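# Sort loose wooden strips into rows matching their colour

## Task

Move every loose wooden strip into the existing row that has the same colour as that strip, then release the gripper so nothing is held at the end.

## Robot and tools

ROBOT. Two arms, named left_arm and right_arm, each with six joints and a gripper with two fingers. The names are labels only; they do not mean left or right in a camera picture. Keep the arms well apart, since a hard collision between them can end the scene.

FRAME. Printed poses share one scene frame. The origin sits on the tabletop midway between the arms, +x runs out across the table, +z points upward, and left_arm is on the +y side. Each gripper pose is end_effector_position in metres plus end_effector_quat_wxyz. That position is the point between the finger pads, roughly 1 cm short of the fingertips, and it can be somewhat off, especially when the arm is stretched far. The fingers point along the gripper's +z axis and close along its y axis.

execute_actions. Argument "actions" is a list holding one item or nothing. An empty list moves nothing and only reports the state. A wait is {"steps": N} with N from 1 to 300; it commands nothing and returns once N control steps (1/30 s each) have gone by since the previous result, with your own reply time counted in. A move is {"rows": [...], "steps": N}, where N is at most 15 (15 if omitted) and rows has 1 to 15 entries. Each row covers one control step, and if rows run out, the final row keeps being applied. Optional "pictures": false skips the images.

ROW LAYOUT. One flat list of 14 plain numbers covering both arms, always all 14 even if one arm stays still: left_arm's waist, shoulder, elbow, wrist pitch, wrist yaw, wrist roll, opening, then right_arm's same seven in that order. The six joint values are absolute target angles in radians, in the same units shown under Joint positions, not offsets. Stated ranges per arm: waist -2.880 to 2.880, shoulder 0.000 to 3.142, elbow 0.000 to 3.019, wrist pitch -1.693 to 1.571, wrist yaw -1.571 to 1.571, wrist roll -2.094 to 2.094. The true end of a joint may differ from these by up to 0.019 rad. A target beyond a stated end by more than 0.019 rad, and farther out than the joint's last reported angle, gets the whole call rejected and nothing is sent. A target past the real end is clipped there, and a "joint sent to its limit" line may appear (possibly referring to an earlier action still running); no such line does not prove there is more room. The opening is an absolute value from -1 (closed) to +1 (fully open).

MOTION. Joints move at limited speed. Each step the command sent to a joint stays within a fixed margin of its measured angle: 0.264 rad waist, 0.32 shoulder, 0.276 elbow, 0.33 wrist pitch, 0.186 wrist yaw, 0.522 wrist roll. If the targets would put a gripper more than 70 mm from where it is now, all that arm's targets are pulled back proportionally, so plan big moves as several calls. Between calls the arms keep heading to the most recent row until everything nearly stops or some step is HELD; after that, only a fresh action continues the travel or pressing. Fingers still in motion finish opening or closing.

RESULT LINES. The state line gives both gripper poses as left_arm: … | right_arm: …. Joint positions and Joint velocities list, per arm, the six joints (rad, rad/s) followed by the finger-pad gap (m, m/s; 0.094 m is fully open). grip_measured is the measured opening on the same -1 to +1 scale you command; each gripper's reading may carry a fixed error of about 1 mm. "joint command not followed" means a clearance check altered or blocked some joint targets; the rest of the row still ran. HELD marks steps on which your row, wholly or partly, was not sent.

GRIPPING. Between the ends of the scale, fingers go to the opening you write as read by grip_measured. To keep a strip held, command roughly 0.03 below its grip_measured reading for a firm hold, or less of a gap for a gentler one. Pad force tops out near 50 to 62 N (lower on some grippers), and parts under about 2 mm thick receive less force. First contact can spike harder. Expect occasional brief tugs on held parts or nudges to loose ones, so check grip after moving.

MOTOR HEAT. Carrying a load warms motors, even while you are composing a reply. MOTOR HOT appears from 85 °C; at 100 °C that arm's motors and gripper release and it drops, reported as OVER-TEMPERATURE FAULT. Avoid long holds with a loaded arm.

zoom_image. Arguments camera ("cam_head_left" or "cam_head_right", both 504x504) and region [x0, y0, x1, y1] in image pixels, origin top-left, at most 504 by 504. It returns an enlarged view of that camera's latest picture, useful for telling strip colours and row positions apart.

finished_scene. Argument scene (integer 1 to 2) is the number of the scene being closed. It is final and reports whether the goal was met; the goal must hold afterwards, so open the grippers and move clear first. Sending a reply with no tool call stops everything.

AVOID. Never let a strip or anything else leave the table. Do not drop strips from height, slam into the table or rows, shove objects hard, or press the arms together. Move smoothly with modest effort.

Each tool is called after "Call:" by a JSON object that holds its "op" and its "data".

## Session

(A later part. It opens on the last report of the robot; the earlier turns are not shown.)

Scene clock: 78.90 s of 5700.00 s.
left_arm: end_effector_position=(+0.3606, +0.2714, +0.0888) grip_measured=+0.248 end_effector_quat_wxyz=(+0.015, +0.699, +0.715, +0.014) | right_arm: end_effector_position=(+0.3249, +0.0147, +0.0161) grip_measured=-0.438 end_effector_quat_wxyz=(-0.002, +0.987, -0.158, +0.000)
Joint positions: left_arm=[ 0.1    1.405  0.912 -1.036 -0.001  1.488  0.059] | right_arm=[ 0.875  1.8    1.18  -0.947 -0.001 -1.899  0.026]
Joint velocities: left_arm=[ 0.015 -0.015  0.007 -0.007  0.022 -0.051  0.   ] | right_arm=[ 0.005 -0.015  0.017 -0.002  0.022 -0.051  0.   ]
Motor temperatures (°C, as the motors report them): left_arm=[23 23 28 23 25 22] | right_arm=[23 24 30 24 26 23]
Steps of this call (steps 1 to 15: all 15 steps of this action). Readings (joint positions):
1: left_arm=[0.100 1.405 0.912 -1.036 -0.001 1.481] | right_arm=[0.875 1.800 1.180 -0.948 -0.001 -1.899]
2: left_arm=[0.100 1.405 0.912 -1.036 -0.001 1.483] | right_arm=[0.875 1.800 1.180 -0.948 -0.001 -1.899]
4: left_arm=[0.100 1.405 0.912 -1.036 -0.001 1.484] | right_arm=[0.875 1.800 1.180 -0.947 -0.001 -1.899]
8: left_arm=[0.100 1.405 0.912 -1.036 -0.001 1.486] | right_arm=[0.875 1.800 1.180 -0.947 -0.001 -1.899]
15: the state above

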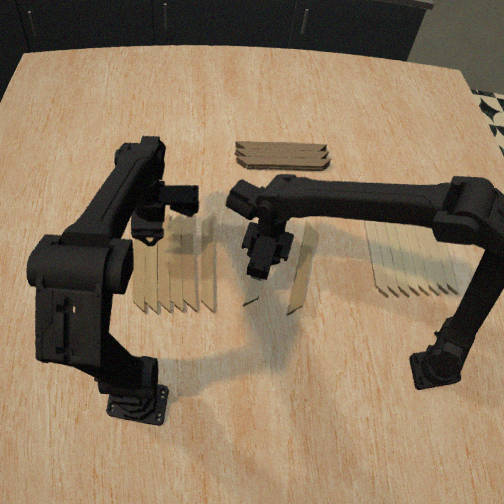

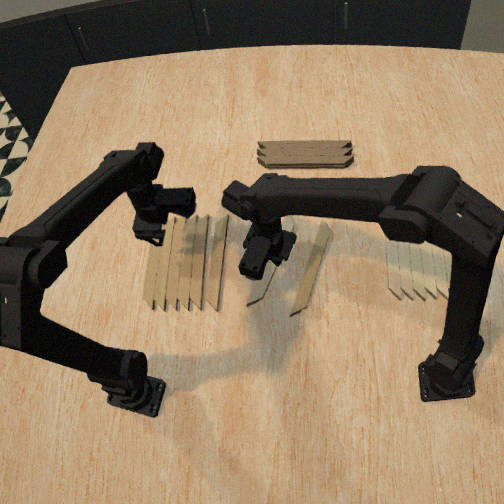

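Call:
{"op": "execute_actions", "data": {"actions": [{"rows":[[0.1,1.42,0.93,-1.05,0,1.5,0.25,0.87,1.70,1.25,-1.09,0,-1.91,-0.48]]}], "pictures": false}}

Call:
{"op": "execute_actions", "data": {"actions": [{"rows":[[0.1,1.42,0.93,-1.05,0,1.5,0.25,0.455,1.40,0.90,-1.05,0,0.48,-0.48]]}], "pictures": false}}

Call:
{"op": "execute_actions", "data": {"actions": [{"steps":30}], "pictures": false}}

Call:
{"op": "execute_actions", "data": {"actions": [{"rows":[[0.1,1.42,0.93,-1.05,0,1.5,0.25,0.455,1.485,0.83,-0.905,0,0.48,-0.48]]}]}}

Call:
{"op": "zoom_image", "data": {"camera": "cam_head_left", "region": [280,180,440,330]}}

Call:
{"op": "zoom_image", "data": {"camera": "cam_head_right", "region": [300,180,460,330]}}

Scene clock: 85.13 s of 5700.00 s.
left_arm: end_effector_position=(+0.3606, +0.2714, +0.0888) grip_measured=+0.248 end_effector_quat_wxyz=(+0.015, +0.699, +0.715, +0.014) | right_arm: end_effector_position=(+0.3191, +0.0069, +0.0727) grip_measured=-0.438 end_effector_quat_wxyz=(-0.001, +0.987, -0.158, +0.000)
Joint positions: left_arm=[ 0.1    1.405  0.912 -1.036 -0.001  1.488  0.059] | right_arm=[ 0.875  1.7    1.213 -1.082 -0.001 -1.899  0.026]
Joint velocities: left_arm=[-0.005 -0.015 -0.012  0.002  0.037  0.037  0.001] | right_arm=[-0.015 -0.015  0.012 -0.017  0.051 -0.037  0.   ]
Motor temperatures (°C, as the motors report them): left_arm=[23 23 29 23 25 22] | right_arm=[23 25 30 24 26 23]
Steps of this call (steps 1 to 15: the robot went on to your last target; steps 16 to 90: nothing new was sent; then 2.73 s passed at rest; steps 91 to 105: all 15 steps of this action). Readings (joint positions):
91: left_arm=[0.100 1.405 0.912 -1.036 -0.001 1.488] | right_arm=[0.875 1.796 1.184 -0.970 -0.001 -1.899]
92: left_arm=[0.100 1.405 0.912 -1.036 -0.001 1.488] | right_arm=[0.875 1.791 1.188 -1.011 -0.001 -1.899]
94: left_arm=[0.100 1.405 0.912 -1.036 -0.001 1.488] | right_arm=[0.875 1.764 1.188 -1.060 -0.001 -1.899]
98: left_arm=[0.100 1.405 0.912 -1.036 -0.001 1.488] | right_arm=[0.875 1.713 1.199 -1.081 -0.001 -1.899]
105: the state above

Scene clock: 85.63 s of 5700.00 s.
left_arm: end_effector_position=(+0.3606, +0.2714, +0.0888) grip_measured=+0.248 end_effector_quat_wxyz=(+0.015, +0.699, +0.715, +0.014) | right_arm: end_effector_position=(+0.3565, -0.2100, +0.0871) grip_measured=-0.438 end_effector_quat_wxyz=(+0.007, -0.595, +0.804, -0.003)
Joint positions: left_arm=[ 0.1    1.405  0.912 -1.036 -0.001  1.488  0.059] | right_arm=[ 0.42   1.397  0.9   -1.058  0.004 -0.806  0.026]
Joint velocities: left_arm=[-0.015 -0.005  0.002 -0.002  0.022  0.022  0.   ] | right_arm=[ 0.181 -0.005  0.012 -0.002 -0.037  2.835  0.001]
Motor temperatures (°C, as the motors report them): left_arm=[23 23 29 23 25 22] | right_arm=[23 25 30 24 26 23]
Steps of this call (steps 1 to 15: all 15 steps of this action). Readings (joint positions):
1: left_arm=[0.100 1.405 0.912 -1.036 -0.001 1.488] | right_arm=[0.869 1.691 1.199 -1.074 -0.004 -1.865]
2: left_arm=[0.100 1.405 0.912 -1.036 -0.001 1.488] | right_arm=[0.856 1.669 1.166 -1.062 -0.006 -1.822]
4: left_arm=[0.100 1.405 0.912 -1.036 -0.001 1.488] | right_arm=[0.804 1.608 1.080 -1.059 -0.006 -1.732]
8: left_arm=[0.100 1.405 0.912 -1.036 -0.001 1.488] | right_arm=[0.618 1.489 0.947 -1.059 -0.006 -1.493]
15: the state above

Scene clock: 86.63 s of 5700.00 s.
left_arm: end_effector_position=(+0.3606, +0.2714, +0.0888) grip_measured=+0.248 end_effector_quat_wxyz=(+0.015, +0.699, +0.715, +0.014) | right_arm: end_effector_position=(+0.3515, -0.2006, +0.0871) grip_measured=-0.438 end_effector_quat_wxyz=(+0.007, -0.016, +1.000, +0.003)
Joint positions: left_arm=[ 0.1    1.405  0.912 -1.036 -0.001  1.488  0.059] | right_arm=[ 0.447  1.397  0.9   -1.058  0.001  0.465  0.026]
Joint velocities: left_arm=[-0.005 -0.015 -0.002  0.002  0.007 -0.007  0.   ] | right_arm=[-0.005 -0.005 -0.012 -0.012  0.022  0.037 -0.   ]
Motor temperatures (°C, as the motors report them): left_arm=[23 23 29 23 25 22] | right_arm=[23 25 30 24 26 23]
Steps of this call (steps 1 to 30: the robot went on to your last target). Readings (joint positions):
1: left_arm=[0.100 1.405 0.912 -1.036 -0.001 1.488] | right_arm=[0.426 1.397 0.900 -1.058 0.004 -0.707]
2: left_arm=[0.100 1.405 0.912 -1.036 -0.001 1.488] | right_arm=[0.433 1.397 0.900 -1.058 0.002 -0.609]
4: left_arm=[0.100 1.405 0.912 -1.036 -0.001 1.488] | right_arm=[0.444 1.397 0.900 -1.058 0.001 -0.413]
8: left_arm=[0.100 1.405 0.912 -1.036 -0.001 1.488] | right_arm=[0.447 1.397 0.900 -1.058 0.001 -0.020]
30: the state above

Scene clock: 87.13 s of 5700.00 s.
left_arm: end_effector_position=(+0.3606, +0.2714, +0.0888) grip_measured=+0.248 end_effector_quat_wxyz=(+0.015, +0.699, +0.715, +0.014) | right_arm: end_effector_position=(+0.3437, -0.2048, +0.0275) grip_measured=-0.438 end_effector_quat_wxyz=(-0.010, -0.014, +1.000, -0.006)
Joint positions: left_arm=[ 0.1    1.405  0.912 -1.036 -0.001  1.488  0.059] | right_arm=[ 0.447  1.499  0.82  -0.915  0.001  0.468  0.026]
Joint velocities: left_arm=[-0.005 -0.005 -0.002 -0.007 -0.022 -0.007  0.   ] | right_arm=[ 0.015  0.005 -0.012  0.002 -0.037  0.037  0.   ]
Motor temperatures (°C, as the motors report them): left_arm=[23 23 29 23 25 22] | right_arm=[23 25 30 24 26 23]
Steps of this call (steps 1 to 15: all 15 steps of this action). Readings (joint positions):
1: left_arm=[0.100 1.405 0.912 -1.036 -0.001 1.488] | right_arm=[0.447 1.401 0.890 -1.030 0.001 0.466]
2: left_arm=[0.100 1.405 0.912 -1.036 -0.001 1.488] | right_arm=[0.447 1.406 0.876 -0.983 0.001 0.466]
4: left_arm=[0.100 1.405 0.912 -1.036 -0.001 1.488] | right_arm=[0.447 1.438 0.852 -0.934 0.001 0.466]
8: left_arm=[0.100 1.405 0.912 -1.036 -0.001 1.488] | right_arm=[0.447 1.494 0.824 -0.919 0.001 0.468]
15: the state above

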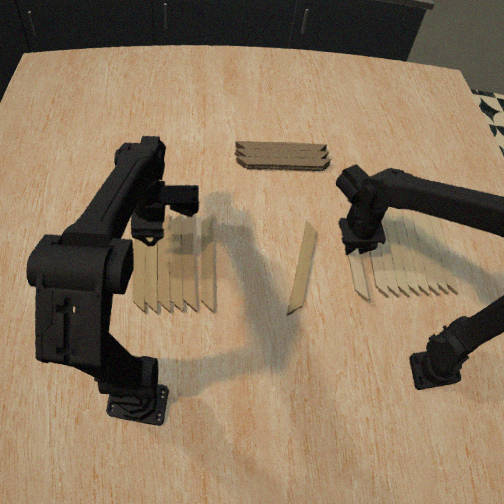

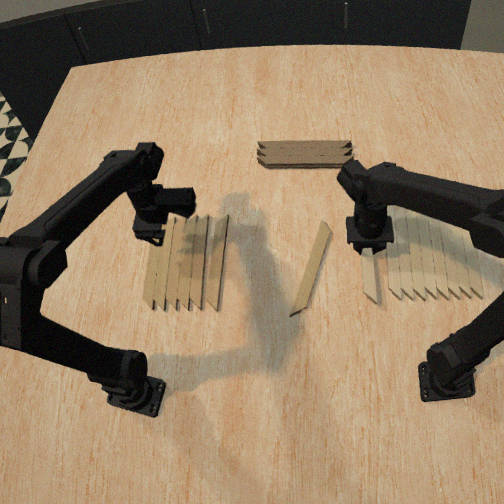

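Region (280, 180, 440, 330) of cam_head_left's 504x504 image, scaled by 3.150, with more detail than that image has; it fills the top 472 rows of this view, and the rest is white.

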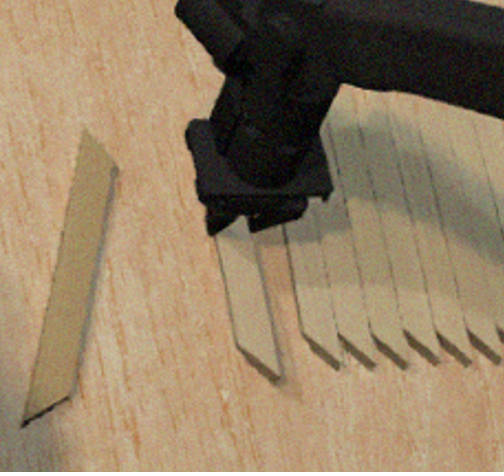

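Region (300, 180, 460, 330) of cam_head_right's 504x504 image, scaled by 3.150, with more detail than that image has; it fills the top 472 rows of this view, and the rest is white.

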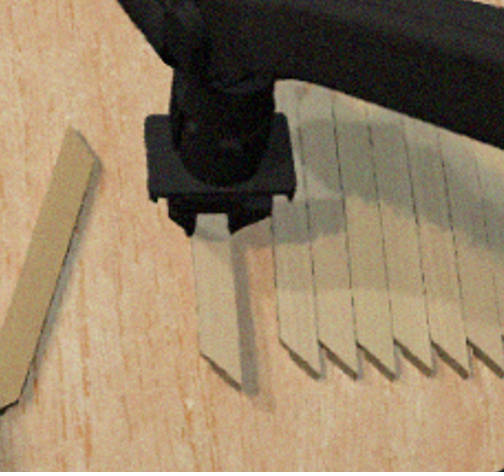

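Call:
{"op": "execute_actions", "data": {"actions": [{"rows":[[-0.39,1.42,0.93,-1.05,0,0.98,0.6,0.40,1.51,0.84,-0.86,0,0.45,-0.48]]}], "pictures": false}}

Call:
{"op": "execute_actions", "data": {"actions": [{"rows":[[-0.39,1.5,0.86,-0.9,0,0.98,0.6,0.40,1.54,0.82,-0.85,0,0.45,-0.48]]}], "pictures": false}}

Call:
{"op": "execute_actions", "data": {"actions": [{"rows":[[-0.39,1.543,0.838,-0.86,0,0.98,0.6,0.40,1.54,0.82,-0.85,0,0.45,-0.36]],"steps":10}], "pictures": false}}

Call:
{"op": "execute_actions", "data": {"actions": [{"rows":[[-0.34,1.543,0.838,-0.86,0,1.05,0.6,0.40,1.46,0.87,-0.96,0,0.45,-0.36]]}], "pictures": false}}

Call:
{"op": "execute_actions", "data": {"actions": [{"rows":[[-0.30,1.543,0.838,-0.86,0,1.085,0.6,0.53,1.46,0.87,-0.96,0,-1.0,0.6]]}], "pictures": false}}

Call:
{"op": "execute_actions", "data": {"actions": [{"steps":15}]}}

Call:
{"op": "zoom_image", "data": {"camera": "cam_head_right", "region": [140,180,460,330]}}

Scene clock: 102.83 s of 5700.00 s.
left_arm: end_effector_position=(+0.3005, +0.0901, +0.0886) grip_measured=+0.597 end_effector_quat_wxyz=(+0.020, +0.717, +0.697, +0.003) | right_arm: end_effector_position=(+0.3599, -0.2127, +0.0272) grip_measured=-0.438 end_effector_quat_wxyz=(+0.009, +0.003, +1.000, +0.005)
Joint positions: left_arm=[-0.416  1.405  0.912 -1.036  0.003  1.022  0.075] | right_arm=[ 0.407  1.5    0.82  -0.871 -0.     0.462  0.026]
Joint velocities: left_arm=[ 0.278 -0.015 -0.012 -0.002  0.022 -0.242  0.   ] | right_arm=[-0.005  0.005  0.007 -0.017  0.022 -0.066  0.   ]
Motor temperatures (°C, as the motors report them): left_arm=[23 23 29 23 25 22] | right_arm=[23 25 29 24 26 23]
Steps of this call (steps 1 to 15: the robot went on to your last target; steps 16 to 90: nothing new was sent; then 12.20 s passed at rest; steps 91 to 105: all 15 steps of this action). Readings (joint positions):
91: left_arm=[0.086 1.405 0.912 -1.036 -0.007 1.433] | right_arm=[0.445 1.499 0.820 -0.907 0.000 0.467]
92: left_arm=[0.055 1.405 0.912 -1.036 -0.010 1.370] | right_arm=[0.440 1.499 0.820 -0.895 -0.000 0.466]
94: left_arm=[-0.052 1.405 0.912 -1.036 -0.009 1.271] | right_arm=[0.423 1.500 0.820 -0.876 -0.000 0.464]
98: left_arm=[-0.312 1.405 0.912 -1.036 -0.002 1.130] | right_arm=[0.407 1.500 0.820 -0.871 -0.000 0.463]
105: the state above

Scene clock: 103.33 s of 5700.00 s.
left_arm: end_effector_position=(+0.3013, +0.1010, +0.0341) grip_measured=+0.597 end_effector_quat_wxyz=(+0.001, +0.698, +0.716, -0.001) | right_arm: end_effector_position=(+0.3590, -0.2131, +0.0156) grip_measured=-0.438 end_effector_quat_wxyz=(-0.001, +0.003, +1.000, -0.000)
Joint positions: left_arm=[-0.391  1.505  0.849 -0.914  0.002  0.994  0.075] | right_arm=[ 0.407  1.533  0.82  -0.86  -0.     0.461  0.026]
Joint velocities: left_arm=[-0.005 -0.024  0.007 -0.002 -0.066 -0.037 -0.001] | right_arm=[-0.015 -0.005 -0.007  0.002  0.066 -0.168 -0.   ]
Motor temperatures (°C, as the motors report them): left_arm=[23 23 29 23 25 22] | right_arm=[23 25 29 24 26 23]
Steps of this call (steps 1 to 15: all 15 steps of this action). Readings (joint positions):
1: left_arm=[-0.406 1.410 0.905 -1.013 0.003 1.016] | right_arm=[0.407 1.501 0.820 -0.869 -0.000 0.462]
2: left_arm=[-0.399 1.418 0.896 -0.973 0.002 1.011] | right_arm=[0.407 1.505 0.820 -0.866 -0.000 0.462]
4: left_arm=[-0.391 1.452 0.879 -0.931 0.002 1.004] | right_arm=[0.407 1.516 0.820 -0.861 -0.000 0.462]
8: left_arm=[-0.391 1.502 0.853 -0.917 0.002 0.997] | right_arm=[0.407 1.533 0.820 -0.861 -0.000 0.462]
15: the state above

Scene clock: 103.67 s of 5700.00 s.
left_arm: end_effector_position=(+0.3022, +0.1005, +0.0219) grip_measured=+0.597 end_effector_quat_wxyz=(+0.002, +0.697, +0.717, -0.000) | right_arm: end_effector_position=(+0.3590, -0.2131, +0.0156) grip_measured=-0.363 end_effector_quat_wxyz=(-0.001, +0.003, +1.000, -0.000)
Joint positions: left_arm=[-0.391  1.529  0.836 -0.875  0.002  0.992  0.075] | right_arm=[ 0.407  1.533  0.82  -0.86  -0.     0.461  0.03 ]
Joint velocities: left_arm=[ 0.005 -0.005  0.012 -0.002 -0.007 -0.022  0.   ] | right_arm=[ 0.005 -0.015 -0.012  0.002 -0.066 -0.066  0.   ]
Motor temperatures (°C, as the motors report them): left_arm=[23 23 29 23 25 22] | right_arm=[23 25 29 24 26 23]
Steps of this call (steps 1 to 10: all 10 steps of this action). Readings (joint positions):
1: left_arm=[-0.391 1.506 0.847 -0.906 0.002 0.993] | right_arm=[0.407 1.533 0.820 -0.860 -0.000 0.461]
2: left_arm=[-0.391 1.508 0.845 -0.894 0.002 0.993] | right_arm=[0.407 1.533 0.820 -0.860 -0.000 0.461]
4: left_arm=[-0.391 1.517 0.842 -0.880 0.002 0.993] | right_arm=[0.407 1.533 0.820 -0.860 -0.000 0.461]
8: left_arm=[-0.391 1.529 0.838 -0.875 0.002 0.992] | right_arm=[0.407 1.533 0.820 -0.860 -0.000 0.461]
10: the state above

Scene clock: 104.17 s of 5700.00 s.
left_arm: end_effector_position=(+0.3118, +0.1164, +0.0219) grip_measured=+0.597 end_effector_quat_wxyz=(+0.002, +0.695, +0.719, -0.000) | right_arm: end_effector_position=(+0.3496, -0.2177, +0.0429) grip_measured=-0.363 end_effector_quat_wxyz=(-0.006, +0.003, +1.000, -0.003)
Joint positions: left_arm=[-0.34   1.529  0.836 -0.874  0.002  1.036  0.075] | right_arm=[ 0.407  1.462  0.83  -0.951 -0.001  0.461  0.03 ]
Joint velocities: left_arm=[-0.015  0.015 -0.032 -0.012 -0.007 -0.066 -0.001] | right_arm=[-0.015  0.005 -0.012 -0.002  0.007 -0.007  0.001]
Motor temperatures (°C, as the motors report them): left_arm=[23 23 29 23 25 22] | right_arm=[23 25 29 24 26 23]
Steps of this call (steps 1 to 15: all 15 steps of this action). Readings (joint positions):
1: left_arm=[-0.388 1.529 0.836 -0.875 0.002 0.999] | right_arm=[0.407 1.530 0.822 -0.876 -0.000 0.461]
2: left_arm=[-0.381 1.529 0.836 -0.875 0.002 1.007] | right_arm=[0.407 1.524 0.824 -0.904 -0.001 0.461]
4: left_arm=[-0.360 1.529 0.836 -0.874 0.002 1.018] | right_arm=[0.407 1.500 0.824 -0.937 -0.001 0.461]
8: left_arm=[-0.340 1.529 0.836 -0.874 0.002 1.029] | right_arm=[0.407 1.464 0.827 -0.950 -0.001 0.461]
15: the state above

Scene clock: 104.67 s of 5700.00 s.
left_arm: end_effector_position=(+0.3181, +0.1285, +0.0219) grip_measured=+0.597 end_effector_quat_wxyz=(+0.002, +0.694, +0.720, -0.000) | right_arm: end_effector_position=(+0.3263, -0.1771, +0.0429) grip_measured=+0.597 end_effector_quat_wxyz=(-0.006, -0.651, +0.759, +0.001)
Joint positions: left_arm=[-0.303  1.529  0.836 -0.874  0.002  1.071  0.075] | right_arm=[ 0.539  1.462  0.83  -0.952 -0.001 -0.83   0.075]
Joint velocities: left_arm=[-0.024  0.005 -0.027  0.002  0.007  0.007  0.   ] | right_arm=[-0.005  0.005 -0.007 -0.012  0.051 -1.077  0.   ]
Motor temperatures (°C, as the motors report them): left_arm=[23 23 29 23 25 22] | right_arm=[23 25 30 24 26 23]
Steps of this call (steps 1 to 15: all 15 steps of this action). Readings (joint positions):
1: left_arm=[-0.338 1.529 0.836 -0.874 0.002 1.042] | right_arm=[0.414 1.462 0.830 -0.952 0.004 0.383]
2: left_arm=[-0.333 1.529 0.836 -0.874 0.002 1.048] | right_arm=[0.432 1.462 0.830 -0.952 0.005 0.285]
4: left_arm=[-0.318 1.529 0.836 -0.874 0.002 1.058] | right_arm=[0.486 1.462 0.830 -0.952 0.003 0.088]
8: left_arm=[-0.304 1.529 0.836 -0.874 0.002 1.066] | right_arm=[0.539 1.462 0.830 -0.952 -0.001 -0.307]
15: the state above

Scene clock: 105.17 s of 5700.00 s.
left_arm: end_effector_position=(+0.3181, +0.1285, +0.0219) grip_measured=+0.597 end_effector_quat_wxyz=(+0.002, +0.694, +0.720, -0.000) | right_arm: end_effector_position=(+0.3263, -0.1771, +0.0429) grip_measured=+0.597 end_effector_quat_wxyz=(+0.006, +0.707, -0.707, -0.002)
Joint positions: left_arm=[-0.303  1.529  0.836 -0.874  0.002  1.072  0.075] | right_arm=[ 0.539  1.462  0.83  -0.952 -0.001 -0.983  0.075]
Joint velocities: left_arm=[-0.005 -0.005  0.002  0.007 -0.022 -0.081 -0.001] | right_arm=[-0.015 -0.005 -0.027 -0.012  0.022 -0.066  0.002]
Motor temperatures (°C, as the motors report them): left_arm=[23 23 29 23 25 22] | right_arm=[23 25 30 24 26 23]
Steps of this call (steps 1 to 15: the robot went on to your last target). Readings (joint positions):
1: left_arm=[-0.303 1.529 0.836 -0.874 0.002 1.071] | right_arm=[0.539 1.462 0.830 -0.952 -0.001 -0.862]
2: left_arm=[-0.303 1.529 0.836 -0.874 0.002 1.071] | right_arm=[0.539 1.462 0.830 -0.952 -0.001 -0.887]
4: left_arm=[-0.303 1.529 0.836 -0.874 0.002 1.071] | right_arm=[0.539 1.462 0.830 -0.952 -0.001 -0.924]
8: left_arm=[-0.303 1.529 0.836 -0.874 0.002 1.072] | right_arm=[0.539 1.462 0.830 -0.952 -0.001 -0.962]
15: the state above

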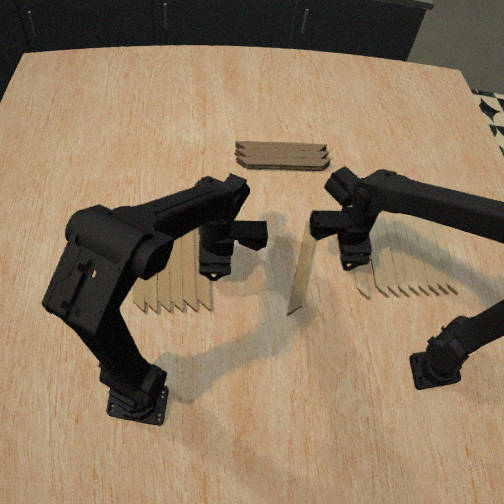

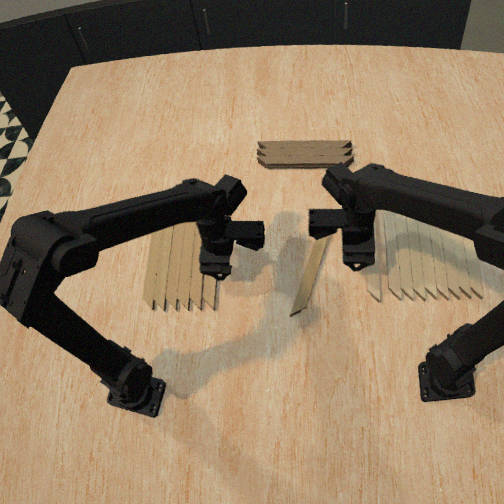

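Region (140, 180, 460, 330) of cam_head_right's 504x504 image, scaled by 1.575, with more detail than that image has; it fills the top 236 rows of this view, and the rest is white.

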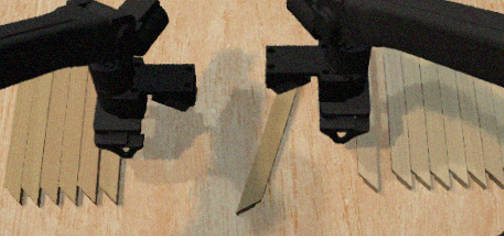

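Left works. Right push; left retreats.

Call:
{"op": "execute_actions", "data": {"actions": [{"rows":[[-0.29,1.543,0.838,-0.86,0,1.095,0.6,0.53,1.52,0.82,-0.85,0,-1.0,0.6]]}], "pictures": false}}

Call:
{"op": "execute_actions", "data": {"actions": [{"rows":[[-0.31,1.42,0.93,-1.05,0,1.095,0.6,0.47,1.535,0.82,-0.85,0,-1.07,0.6]]}], "pictures": false}}

Call:
{"op": "execute_actions", "data": {"actions": [{"rows":[[0.5,1.42,0.93,-1.05,0,0.9,0.6,0.41,1.535,0.82,-0.85,0,-1.125,0.6]]}]}}

Call:
{"op": "zoom_image", "data": {"camera": "cam_head_right", "region": [140,180,460,330]}}

Scene clock: 109.63 s of 5700.00 s.
left_arm: end_effector_position=(+0.3187, +0.1297, +0.0219) grip_measured=+0.597 end_effector_quat_wxyz=(+0.002, +0.697, +0.717, -0.000) | right_arm: end_effector_position=(+0.3371, -0.1699, +0.0222) grip_measured=+0.597 end_effector_quat_wxyz=(-0.008, +0.709, -0.705, +0.001)
Joint positions: left_arm=[-0.299  1.529  0.836 -0.874  0.002  1.082  0.075] | right_arm=[ 0.539  1.515  0.821 -0.861 -0.001 -0.989  0.075]
Joint velocities: left_arm=[-0.005  0.015  0.012  0.002 -0.037  0.007 -0.   ] | right_arm=[ 0.005  0.005 -0.007  0.007  0.022 -0.007  0.   ]
Motor temperatures (°C, as the motors report them): left_arm=[23 23 29 23 25 22] | right_arm=[23 24 30 24 26 23]
Steps of this call (steps 1 to 15: the robot went on to your last target; steps 16 to 90: nothing new was sent; then 0.97 s passed at rest; steps 91 to 105: all 15 steps of this action). Readings (joint positions):
91: left_arm=[-0.303 1.529 0.836 -0.874 0.002 1.073] | right_arm=[0.539 1.464 0.828 -0.936 -0.001 -0.989]
92: left_arm=[-0.303 1.529 0.836 -0.874 0.002 1.075] | right_arm=[0.539 1.469 0.826 -0.908 -0.001 -0.989]
94: left_arm=[-0.301 1.529 0.836 -0.874 0.002 1.077] | right_arm=[0.539 1.489 0.826 -0.874 -0.001 -0.989]
98: left_arm=[-0.299 1.529 0.836 -0.874 0.002 1.080] | right_arm=[0.539 1.514 0.823 -0.861 -0.001 -0.989]
105: the state above

Scene clock: 110.13 s of 5700.00 s.
left_arm: end_effector_position=(+0.3216, +0.1275, +0.0881) grip_measured=+0.598 end_effector_quat_wxyz=(+0.019, +0.698, +0.716, +0.005) | right_arm: end_effector_position=(+0.3496, -0.1911, +0.0208) grip_measured=+0.597 end_effector_quat_wxyz=(-0.006, +0.709, -0.705, +0.001)
Joint positions: left_arm=[-0.301  1.406  0.911 -1.036  0.002  1.083  0.075] | right_arm=[ 0.472  1.519  0.821 -0.861 -0.001 -1.056  0.075]
Joint velocities: left_arm=[ 0.005 -0.005  0.002 -0.012 -0.066 -0.051  0.001] | right_arm=[ 0.005 -0.005  0.002 -0.017 -0.007  0.007  0.   ]
Motor temperatures (°C, as the motors report them): left_arm=[23 23 29 23 25 22] | right_arm=[23 24 30 24 26 23]
Steps of this call (steps 1 to 15: all 15 steps of this action). Readings (joint positions):
1: left_arm=[-0.300 1.524 0.844 -0.906 0.002 1.082] | right_arm=[0.535 1.516 0.821 -0.861 -0.002 -1.000]
2: left_arm=[-0.300 1.514 0.855 -0.958 0.002 1.082] | right_arm=[0.526 1.516 0.821 -0.861 -0.002 -1.012]
4: left_arm=[-0.301 1.473 0.871 -1.012 0.002 1.082] | right_arm=[0.499 1.517 0.821 -0.861 -0.002 -1.029]
8: left_arm=[-0.301 1.410 0.904 -1.033 0.002 1.082] | right_arm=[0.472 1.519 0.821 -0.861 -0.001 -1.046]
15: the state above

Scene clock: 110.63 s of 5700.00 s.
left_arm: end_effector_position=(+0.3350, +0.4304, +0.0880) grip_measured=+0.598 end_effector_quat_wxyz=(+0.014, +0.272, +0.962, +0.014) | right_arm: end_effector_position=(+0.3595, -0.2095, +0.0208) grip_measured=+0.597 end_effector_quat_wxyz=(-0.006, +0.708, -0.706, +0.001)
Joint positions: left_arm=[ 0.534  1.406  0.911 -1.036 -0.006  0.925  0.075] | right_arm=[ 0.414  1.519  0.821 -0.86  -0.002 -1.11   0.075]
Joint velocities: left_arm=[ 0.679 -0.005  0.002  0.002 -0.051 -0.154  0.002] | right_arm=[-0.005  0.005  0.027 -0.002  0.051 -0.051  0.   ]
Motor temperatures (°C, as the motors report them): left_arm=[23 23 29 23 25 22] | right_arm=[23 24 30 24 26 23]
Steps of this call (steps 1 to 15: all 15 steps of this action). Readings (joint positions):
1: left_arm=[-0.287 1.406 0.911 -1.036 0.007 1.066] | right_arm=[0.468 1.519 0.821 -0.861 -0.001 -1.065]
2: left_arm=[-0.256 1.406 0.911 -1.036 0.010 1.045] | right_arm=[0.460 1.519 0.821 -0.861 -0.002 -1.075]
4: left_arm=[-0.150 1.406 0.911 -1.036 0.009 1.012] | right_arm=[0.437 1.519 0.821 -0.860 -0.002 -1.089]
8: left_arm=[0.114 1.406 0.911 -1.036 0.005 0.968] | right_arm=[0.414 1.519 0.821 -0.860 -0.002 -1.103]
15: the state above

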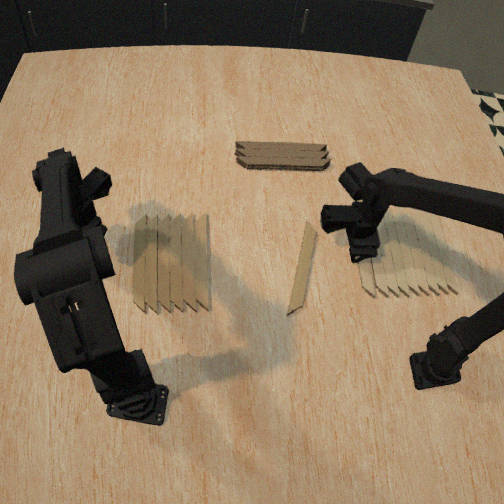

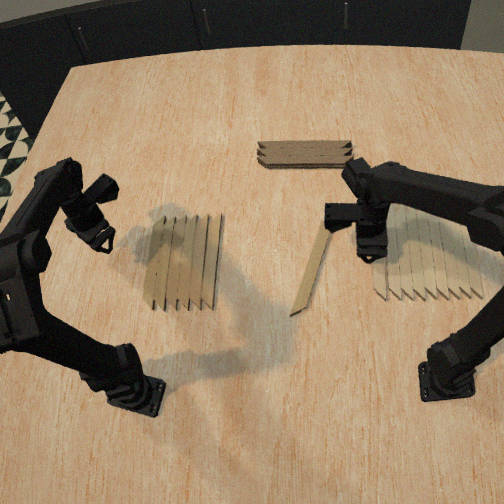

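Region (140, 180, 460, 330) of cam_head_right's 504x504 image, scaled by 1.575, with more detail than that image has; it fills the top 236 rows of this view, and the rest is white.

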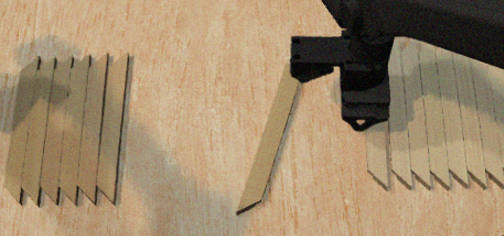

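Call:
{"op": "execute_actions", "data": {"actions": [{"rows":[[0.5,1.42,0.93,-1.05,0,0.9,0.6,0.388,1.535,0.82,-0.85,0,-1.155,0.6]]}], "pictures": false}}

Call:
{"op": "execute_actions", "data": {"actions": [{"rows":[[0.5,1.42,0.93,-1.05,0,0.9,0.6,0.45,1.44,0.9,-1.0,0,-1.155,0.6]],"steps":10}], "pictures": false}}

Call:
{"op": "execute_actions", "data": {"actions": [{"rows":[[0.5,1.42,0.93,-1.05,0,0.9,0.6,0.747,1.57,1.02,-1.0,0,-2.07,0.6]]}], "pictures": false}}

Call:
{"op": "execute_actions", "data": {"actions": [{"rows":[[0.5,1.42,0.93,-1.05,0,0.9,0.6,0.747,1.62,0.975,-0.9,0,-2.07,0.6]]}], "pictures": false}}

Call:
{"op": "execute_actions", "data": {"actions": [{"rows":[[0.5,1.42,0.93,-1.05,0,0.9,0.6,0.747,1.655,0.958,-0.875,0,-2.07,0.6]]}], "pictures": false}}

Call:
{"op": "execute_actions", "data": {"actions": [{"rows":[[0.5,1.42,0.93,-1.05,0,0.9,0.6,0.747,1.655,0.958,-0.875,0,-2.07,-0.48]]}]}}

Scene clock: 118.57 s of 5700.00 s.
left_arm: end_effector_position=(+0.3396, +0.4181, +0.0880) grip_measured=+0.598 end_effector_quat_wxyz=(+0.015, +0.282, +0.959, +0.012) | right_arm: end_effector_position=(+0.3618, -0.2140, +0.0208) grip_measured=+0.597 end_effector_quat_wxyz=(-0.006, +0.714, -0.700, +0.001)
Joint positions: left_arm=[ 0.5    1.406  0.911 -1.036 -0.002  0.912  0.075] | right_arm=[ 0.4    1.519  0.821 -0.86  -0.002 -1.141  0.075]
Joint velocities: left_arm=[-0.005  0.005  0.017  0.002 -0.081 -0.066 -0.   ] | right_arm=[ 0.005 -0.005 -0.002 -0.002 -0.022  0.022  0.001]
Motor temperatures (°C, as the motors report them): left_arm=[23 23 29 23 25 22] | right_arm=[23 24 29 24 26 23]
Steps of this call (steps 1 to 30: the robot went on to your last target; steps 31 to 90: nothing new was sent; then 4.43 s passed at rest; steps 91 to 105: all 15 steps of this action). Readings (joint positions):
91: left_arm=[0.500 1.406 0.911 -1.036 -0.002 0.912] | right_arm=[0.413 1.519 0.821 -0.860 -0.002 -1.117]
92: left_arm=[0.500 1.406 0.911 -1.036 -0.002 0.912] | right_arm=[0.412 1.519 0.821 -0.860 -0.002 -1.122]
94: left_arm=[0.500 1.406 0.911 -1.036 -0.002 0.912] | right_arm=[0.406 1.519 0.821 -0.860 -0.002 -1.129]
98: left_arm=[0.500 1.406 0.911 -1.036 -0.002 0.912] | right_arm=[0.400 1.519 0.821 -0.860 -0.002 -1.137]
105: the state above

Scene clock: 118.90 s of 5700.00 s.
left_arm: end_effector_position=(+0.3396, +0.4181, +0.0880) grip_measured=+0.598 end_effector_quat_wxyz=(+0.015, +0.282, +0.959, +0.012) | right_arm: end_effector_position=(+0.3503, -0.2024, +0.0610) grip_measured=+0.597 end_effector_quat_wxyz=(-0.002, +0.730, -0.683, +0.001)
Joint positions: left_arm=[ 0.5    1.406  0.911 -1.036 -0.002  0.912  0.075] | right_arm=[ 0.444  1.438  0.863 -0.99  -0.    -1.143  0.075]
Joint velocities: left_arm=[ 0.005 -0.024  0.002 -0.007 -0.051  0.007 -0.001] | right_arm=[-0.015  0.015  0.046  0.007  0.037  0.022 -0.001]
Motor temperatures (°C, as the motors report them): left_arm=[23 23 29 23 25 22] | right_arm=[23 24 30 24 26 23]
Steps of this call (steps 1 to 10: all 10 steps of this action). Readings (joint positions):
1: left_arm=[0.500 1.406 0.911 -1.036 -0.002 0.912] | right_arm=[0.403 1.517 0.826 -0.885 -0.001 -1.141]
2: left_arm=[0.500 1.406 0.911 -1.036 -0.002 0.912] | right_arm=[0.408 1.511 0.833 -0.926 -0.000 -1.141]
4: left_arm=[0.500 1.406 0.911 -1.036 -0.002 0.912] | right_arm=[0.426 1.485 0.842 -0.971 -0.000 -1.142]
8: left_arm=[0.500 1.406 0.911 -1.036 -0.002 0.912] | right_arm=[0.444 1.443 0.857 -0.990 -0.000 -1.143]
10: the state above

Scene clock: 119.40 s of 5700.00 s.
left_arm: end_effector_position=(+0.3396, +0.4181, +0.0880) grip_measured=+0.598 end_effector_quat_wxyz=(+0.015, +0.282, +0.959, +0.012) | right_arm: end_effector_position=(+0.3123, -0.0774, +0.0529) grip_measured=+0.598 end_effector_quat_wxyz=(+0.002, +0.986, -0.169, -0.003)
Joint positions: left_arm=[ 0.5    1.406  0.911 -1.036 -0.002  0.912  0.075] | right_arm=[ 0.763  1.572  0.988 -0.994 -0.002 -1.99   0.075]
Joint velocities: left_arm=[ 0.005 -0.015 -0.017  0.007  0.022  0.007  0.   ] | right_arm=[-0.122 -0.015  0.007  0.002 -0.022 -0.403  0.001]
Motor temperatures (°C, as the motors report them): left_arm=[23 23 29 23 25 22] | right_arm=[23 24 30 24 26 23]
Steps of this call (steps 1 to 15: all 15 steps of this action). Readings (joint positions):
1: left_arm=[0.500 1.406 0.911 -1.036 -0.002 0.912] | right_arm=[0.455 1.443 0.869 -0.991 0.005 -1.190]
2: left_arm=[0.500 1.406 0.911 -1.036 -0.002 0.912] | right_arm=[0.480 1.455 0.881 -0.994 0.007 -1.249]
4: left_arm=[0.500 1.406 0.911 -1.036 -0.002 0.912] | right_arm=[0.563 1.490 0.913 -0.994 0.007 -1.374]
8: left_arm=[0.500 1.406 0.911 -1.036 -0.002 0.912] | right_arm=[0.739 1.561 0.981 -0.994 -0.002 -1.730]
15: the state above

Scene clock: 119.90 s of 5700.00 s.
left_arm: end_effector_position=(+0.3396, +0.4181, +0.0880) grip_measured=+0.598 end_effector_quat_wxyz=(+0.015, +0.282, +0.959, +0.012) | right_arm: end_effector_position=(+0.3224, -0.0713, +0.0334) grip_measured=+0.598 end_effector_quat_wxyz=(-0.010, +0.990, -0.140, +0.006)
Joint positions: left_arm=[ 0.5    1.406  0.911 -1.036 -0.002  0.912  0.075] | right_arm=[ 0.756  1.612  0.976 -0.91  -0.002 -2.056  0.075]
Joint velocities: left_arm=[-0.024  0.015  0.022  0.002 -0.022 -0.066 -0.   ] | right_arm=[-0.024 -0.005  0.002  0.022 -0.066 -0.066 -0.   ]
Motor temperatures (°C, as the motors report them): left_arm=[23 23 29 23 25 22] | right_arm=[23 24 30 24 26 23]
Steps of this call (steps 1 to 15: all 15 steps of this action). Readings (joint positions):
1: left_arm=[0.500 1.406 0.911 -1.036 -0.002 0.912] | right_arm=[0.760 1.573 0.986 -0.980 -0.002 -2.004]
2: left_arm=[0.500 1.406 0.911 -1.036 -0.002 0.912] | right_arm=[0.757 1.575 0.984 -0.954 -0.002 -2.015]
4: left_arm=[0.500 1.406 0.911 -1.036 -0.002 0.912] | right_arm=[0.756 1.588 0.984 -0.923 -0.002 -2.031]
8: left_arm=[0.500 1.406 0.911 -1.036 -0.002 0.912] | right_arm=[0.756 1.609 0.979 -0.911 -0.002 -2.047]
15: the state above

Scene clock: 120.40 s of 5700.00 s.
left_arm: end_effector_position=(+0.3396, +0.4181, +0.0880) grip_measured=+0.598 end_effector_quat_wxyz=(+0.015, +0.282, +0.959, +0.012) | right_arm: end_effector_position=(+0.3187, -0.0751, +0.0149) grip_measured=+0.598 end_effector_quat_wxyz=(-0.000, +0.990, -0.139, -0.001)
Joint positions: left_arm=[ 0.5    1.406  0.911 -1.036 -0.002  0.912  0.075] | right_arm=[ 0.756  1.646  0.959 -0.884 -0.002 -2.058  0.075]
Joint velocities: left_arm=[ 0.005  0.005  0.002 -0.007  0.022  0.007  0.   ] | right_arm=[-0.005 -0.024  0.017 -0.007 -0.051 -0.051 -0.001]
Motor temperatures (°C, as the motors report them): left_arm=[23 23 29 23 25 22] | right_arm=[23 24 30 24 26 23]
Steps of this call (steps 1 to 15: all 15 steps of this action). Readings (joint positions):
1: left_arm=[0.500 1.406 0.911 -1.036 -0.002 0.912] | right_arm=[0.756 1.613 0.974 -0.905 -0.002 -2.057]
2: left_arm=[0.500 1.406 0.911 -1.036 -0.002 0.912] | right_arm=[0.756 1.615 0.972 -0.897 -0.002 -2.057]
4: left_arm=[0.500 1.406 0.911 -1.036 -0.002 0.912] | right_arm=[0.756 1.625 0.968 -0.888 -0.002 -2.057]
8: left_arm=[0.500 1.406 0.911 -1.036 -0.002 0.912] | right_arm=[0.756 1.643 0.960 -0.885 -0.002 -2.058]
15: the state above

Scene clock: 120.90 s of 5700.00 s.
left_arm: end_effector_position=(+0.3396, +0.4181, +0.0880) grip_measured=+0.598 end_effector_quat_wxyz=(+0.015, +0.282, +0.959, +0.012) | right_arm: end_effector_position=(+0.3188, -0.0750, +0.0149) grip_measured=-0.438 end_effector_quat_wxyz=(-0.000, +0.990, -0.138, -0.001)
Joint positions: left_arm=[ 0.5    1.406  0.911 -1.036 -0.002  0.912  0.075] | right_arm=[ 0.756  1.646  0.959 -0.883 -0.001 -2.059  0.026]
Joint velocities: left_arm=[-0.015 -0.015 -0.007  0.002 -0.007  0.007 -0.001] | right_arm=[-0.005 -0.015  0.007  0.017  0.051 -0.037  0.   ]
Motor temperatures (°C, as the motors report them): left_arm=[23 23 29 23 25 22] | right_arm=[23 24 30 24 26 23]
Steps of this call (steps 1 to 15: all 15 steps of this action). Readings (joint positions):
1: left_arm=[0.500 1.406 0.911 -1.036 -0.002 0.912] | right_arm=[0.756 1.646 0.959 -0.884 -0.002 -2.058]
2: left_arm=[0.500 1.406 0.911 -1.036 -0.002 0.912] | right_arm=[0.756 1.646 0.959 -0.884 -0.002 -2.058]
4: left_arm=[0.500 1.406 0.911 -1.036 -0.002 0.912] | right_arm=[0.756 1.646 0.959 -0.884 -0.001 -2.059]
8: left_arm=[0.500 1.406 0.911 -1.036 -0.002 0.912] | right_arm=[0.756 1.646 0.959 -0.883 -0.001 -2.059]
15: the state above

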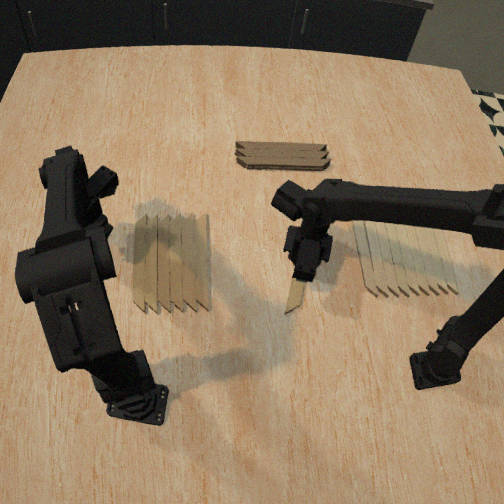

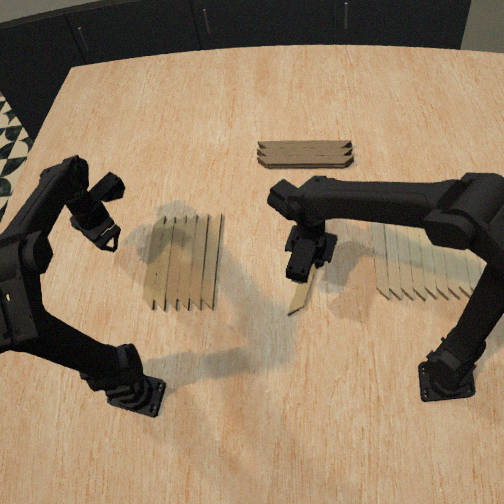

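Call:
{"op": "execute_actions", "data": {"actions": [{"rows":[[0.5,1.42,0.93,-1.05,0,0.9,0.6,0.747,1.56,1.04,-1.02,0,-2.07,-0.48]],"steps":10}], "pictures": false}}

Call:
{"op": "execute_actions", "data": {"actions": [{"rows":[[0.5,1.42,0.93,-1.05,0,0.9,0.6,0.85,1.7,1.25,-1.09,0,0.98,-0.48]]}], "pictures": false}}

Call:
{"op": "execute_actions", "data": {"actions": [{"steps":20}], "pictures": false}}

Call:
{"op": "execute_actions", "data": {"actions": [{"rows":[[0.5,1.42,0.93,-1.05,0,0.9,0.6,0.95,1.93,1.475,-1.07,0,0.98,-0.48]]}], "pictures": false}}

Call:
{"op": "execute_actions", "data": {"actions": [{"steps":15}]}}

Call:
{"op": "zoom_image", "data": {"camera": "cam_head_left", "region": [120,180,280,330]}}

Scene clock: 127.00 s of 5700.00 s.
left_arm: end_effector_position=(+0.3396, +0.4181, +0.0880) grip_measured=+0.598 end_effector_quat_wxyz=(+0.015, +0.282, +0.959, +0.012) | right_arm: end_effector_position=(+0.3165, -0.0776, +0.0613) grip_measured=-0.438 end_effector_quat_wxyz=(-0.001, +0.990, -0.138, -0.000)
Joint positions: left_arm=[ 0.5    1.406  0.911 -1.036 -0.002  0.912  0.075] | right_arm=[ 0.756  1.561  1.001 -1.011 -0.001 -2.059  0.026]
Joint velocities: left_arm=[-0.005 -0.005 -0.007 -0.017 -0.007  0.007 -0.   ] | right_arm=[-0.005 -0.044  0.081  0.002  0.022 -0.022 -0.   ]
Motor temperatures (°C, as the motors report them): left_arm=[23 23 29 23 25 22] | right_arm=[23 25 29 24 26 23]
Steps of this call (steps 1 to 15: the robot went on to your last target; steps 16 to 90: nothing new was sent; then 2.77 s passed at rest; steps 91 to 100: all 10 steps of this action). Readings (joint positions):
91: left_arm=[0.500 1.406 0.911 -1.036 -0.002 0.912] | right_arm=[0.756 1.643 0.964 -0.907 -0.001 -2.059]
92: left_arm=[0.500 1.406 0.911 -1.036 -0.002 0.912] | right_arm=[0.756 1.638 0.971 -0.947 -0.001 -2.059]
94: left_arm=[0.500 1.406 0.911 -1.036 -0.002 0.912] | right_arm=[0.756 1.613 0.978 -0.992 -0.001 -2.059]
98: left_arm=[0.500 1.406 0.911 -1.036 -0.002 0.912] | right_arm=[0.756 1.568 0.994 -1.010 -0.001 -2.059]
100: the state above

Scene clock: 127.50 s of 5700.00 s.
left_arm: end_effector_position=(+0.3396, +0.4181, +0.0880) grip_measured=+0.598 end_effector_quat_wxyz=(+0.015, +0.282, +0.959, +0.012) | right_arm: end_effector_position=(+0.3305, +0.0060, +0.0764) grip_measured=-0.438 end_effector_quat_wxyz=(-0.007, +0.704, -0.710, -0.001)
Joint positions: left_arm=[ 0.5    1.406  0.911 -1.036 -0.002  0.912  0.075] | right_arm=[ 0.856  1.703  1.228 -1.081 -0.    -0.657  0.026]
Joint velocities: left_arm=[ 0.005 -0.015 -0.012  0.007 -0.037  0.066 -0.   ] | right_arm=[-0.015  0.005 -0.007 -0.007  0.007  2.777  0.   ]
Motor temperatures (°C, as the motors report them): left_arm=[23 23 29 23 25 22] | right_arm=[23 25 30 24 26 23]
Steps of this call (steps 1 to 15: all 15 steps of this action). Readings (joint positions):
1: left_arm=[0.500 1.406 0.911 -1.036 -0.002 0.912] | right_arm=[0.760 1.567 1.017 -1.027 0.001 -2.000]
2: left_arm=[0.500 1.406 0.911 -1.036 -0.002 0.912] | right_arm=[0.768 1.586 1.049 -1.052 0.002 -1.923]
4: left_arm=[0.500 1.406 0.911 -1.036 -0.002 0.912] | right_arm=[0.797 1.641 1.134 -1.074 0.002 -1.741]
8: left_arm=[0.500 1.406 0.911 -1.036 -0.002 0.912] | right_arm=[0.848 1.702 1.227 -1.075 0.000 -1.346]
15: the state above

Scene clock: 128.17 s of 5700.00 s.
left_arm: end_effector_position=(+0.3396, +0.4181, +0.0880) grip_measured=+0.598 end_effector_quat_wxyz=(+0.015, +0.282, +0.959, +0.012) | right_arm: end_effector_position=(+0.3305, +0.0060, +0.0764) grip_measured=-0.437 end_effector_quat_wxyz=(+0.004, -0.005, +1.000, +0.006)
Joint positions: left_arm=[ 0.5    1.406  0.911 -1.036 -0.002  0.912  0.075] | right_arm=[ 0.856  1.703  1.228 -1.081 -0.     0.895  0.026]
Joint velocities: left_arm=[ 0.005 -0.005 -0.022 -0.007 -0.007  0.051 -0.001] | right_arm=[ 0.015 -0.015 -0.012  0.002  0.007  0.432 -0.001]
Motor temperatures (°C, as the motors report them): left_arm=[23 23 29 23 25 22] | right_arm=[23 25 30 24 26 23]
Steps of this call (steps 1 to 20: the robot went on to your last target). Readings (joint positions):
1: left_arm=[0.500 1.406 0.911 -1.036 -0.002 0.912] | right_arm=[0.856 1.703 1.228 -1.081 -0.000 -0.559]
2: left_arm=[0.500 1.406 0.911 -1.036 -0.002 0.912] | right_arm=[0.856 1.703 1.228 -1.081 -0.000 -0.461]
4: left_arm=[0.500 1.406 0.911 -1.036 -0.002 0.912] | right_arm=[0.856 1.703 1.228 -1.081 -0.000 -0.264]
8: left_arm=[0.500 1.406 0.911 -1.036 -0.002 0.912] | right_arm=[0.856 1.703 1.228 -1.081 -0.000 0.130]
20: the state above

Scene clock: 128.67 s of 5700.00 s.
left_arm: end_effector_position=(+0.3396, +0.4181, +0.0880) grip_measured=+0.598 end_effector_quat_wxyz=(+0.015, +0.282, +0.959, +0.012) | right_arm: end_effector_position=(+0.3327, +0.1020, +0.0286) grip_measured=-0.437 end_effector_quat_wxyz=(+0.001, -0.022, +1.000, +0.003)
Joint positions: left_arm=[ 0.5    1.406  0.911 -1.036 -0.002  0.912  0.075] | right_arm=[ 0.958  1.95   1.451 -1.066 -0.001  0.964  0.026]
Joint velocities: left_arm=[-0.005 -0.005  0.012  0.002 -0.037 -0.051 -0.001] | right_arm=[-0.005 -0.034 -0.022  0.007  0.066  0.11   0.001]
Motor temperatures (°C, as the motors report them): left_arm=[23 23 29 23 25 22] | right_arm=[23 25 30 24 26 23]
Steps of this call (steps 1 to 15: all 15 steps of this action). Readings (joint positions):
1: left_arm=[0.500 1.406 0.911 -1.036 -0.002 0.912] | right_arm=[0.859 1.713 1.238 -1.086 0.001 0.906]
2: left_arm=[0.500 1.406 0.911 -1.036 -0.002 0.912] | right_arm=[0.864 1.735 1.268 -1.089 0.001 0.915]
4: left_arm=[0.500 1.406 0.911 -1.036 -0.002 0.912] | right_arm=[0.885 1.807 1.352 -1.088 0.001 0.931]
8: left_arm=[0.500 1.406 0.911 -1.036 -0.002 0.912] | right_arm=[0.936 1.925 1.451 -1.065 0.001 0.951]
15: the state above

Scene clock: 129.17 s of 5700.00 s.
left_arm: end_effector_position=(+0.3396, +0.4181, +0.0880) grip_measured=+0.598 end_effector_quat_wxyz=(+0.015, +0.282, +0.959, +0.012) | right_arm: end_effector_position=(+0.3327, +0.1020, +0.0286) grip_measured=-0.437 end_effector_quat_wxyz=(+0.001, -0.020, +1.000, +0.003)
Joint positions: left_arm=[ 0.5    1.406  0.911 -1.036 -0.002  0.912  0.075] | right_arm=[ 0.958  1.95   1.451 -1.066 -0.001  0.968  0.026]
Joint velocities: left_arm=[-0.015 -0.005  0.007  0.002 -0.007 -0.007  0.   ] | right_arm=[ 0.005 -0.005  0.007  0.002 -0.066  0.066  0.   ]
Motor temperatures (°C, as the motors report them): left_arm=[23 23 29 23 25 22] | right_arm=[23 25 30 24 26 23]
Steps of this call (steps 1 to 15: the robot went on to your last target). Readings (joint positions):
1: left_arm=[0.500 1.406 0.911 -1.036 -0.002 0.912] | right_arm=[0.958 1.950 1.451 -1.066 -0.001 0.965]
2: left_arm=[0.500 1.406 0.911 -1.036 -0.002 0.912] | right_arm=[0.958 1.950 1.451 -1.066 -0.001 0.966]
4: left_arm=[0.500 1.406 0.911 -1.036 -0.002 0.912] | right_arm=[0.958 1.950 1.451 -1.066 -0.001 0.967]
8: left_arm=[0.500 1.406 0.911 -1.036 -0.002 0.912] | right_arm=[0.958 1.950 1.451 -1.066 -0.001 0.968]
15: the state above
All arms were judged still, so your last target was given up. Only a new action makes them travel on or press farther. Fingers that are still opening or closing keep moving.

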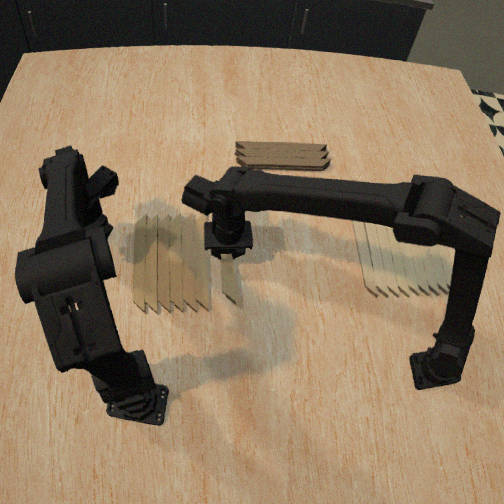

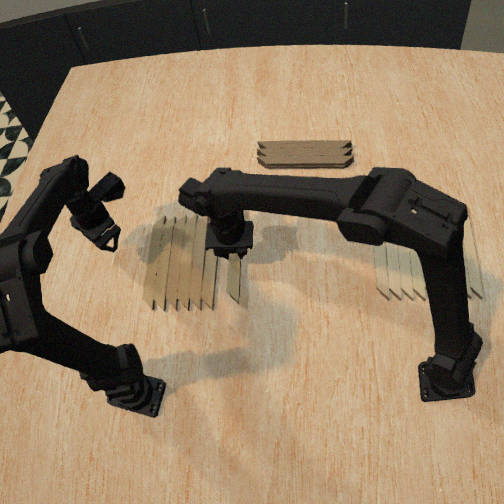

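Region (120, 180, 280, 330) of cam_head_left's 504x504 image, scaled by 3.150, with more detail than that image has; it fills the top 472 rows of this view, and the rest is white.

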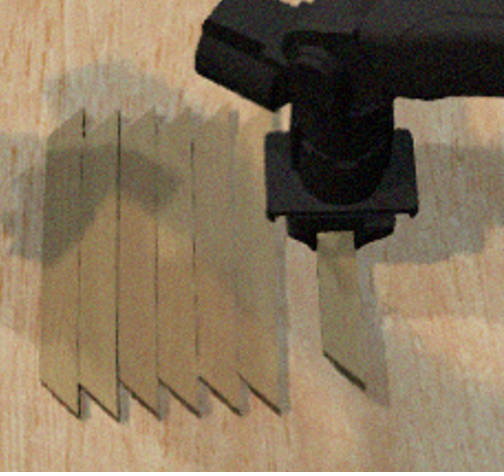

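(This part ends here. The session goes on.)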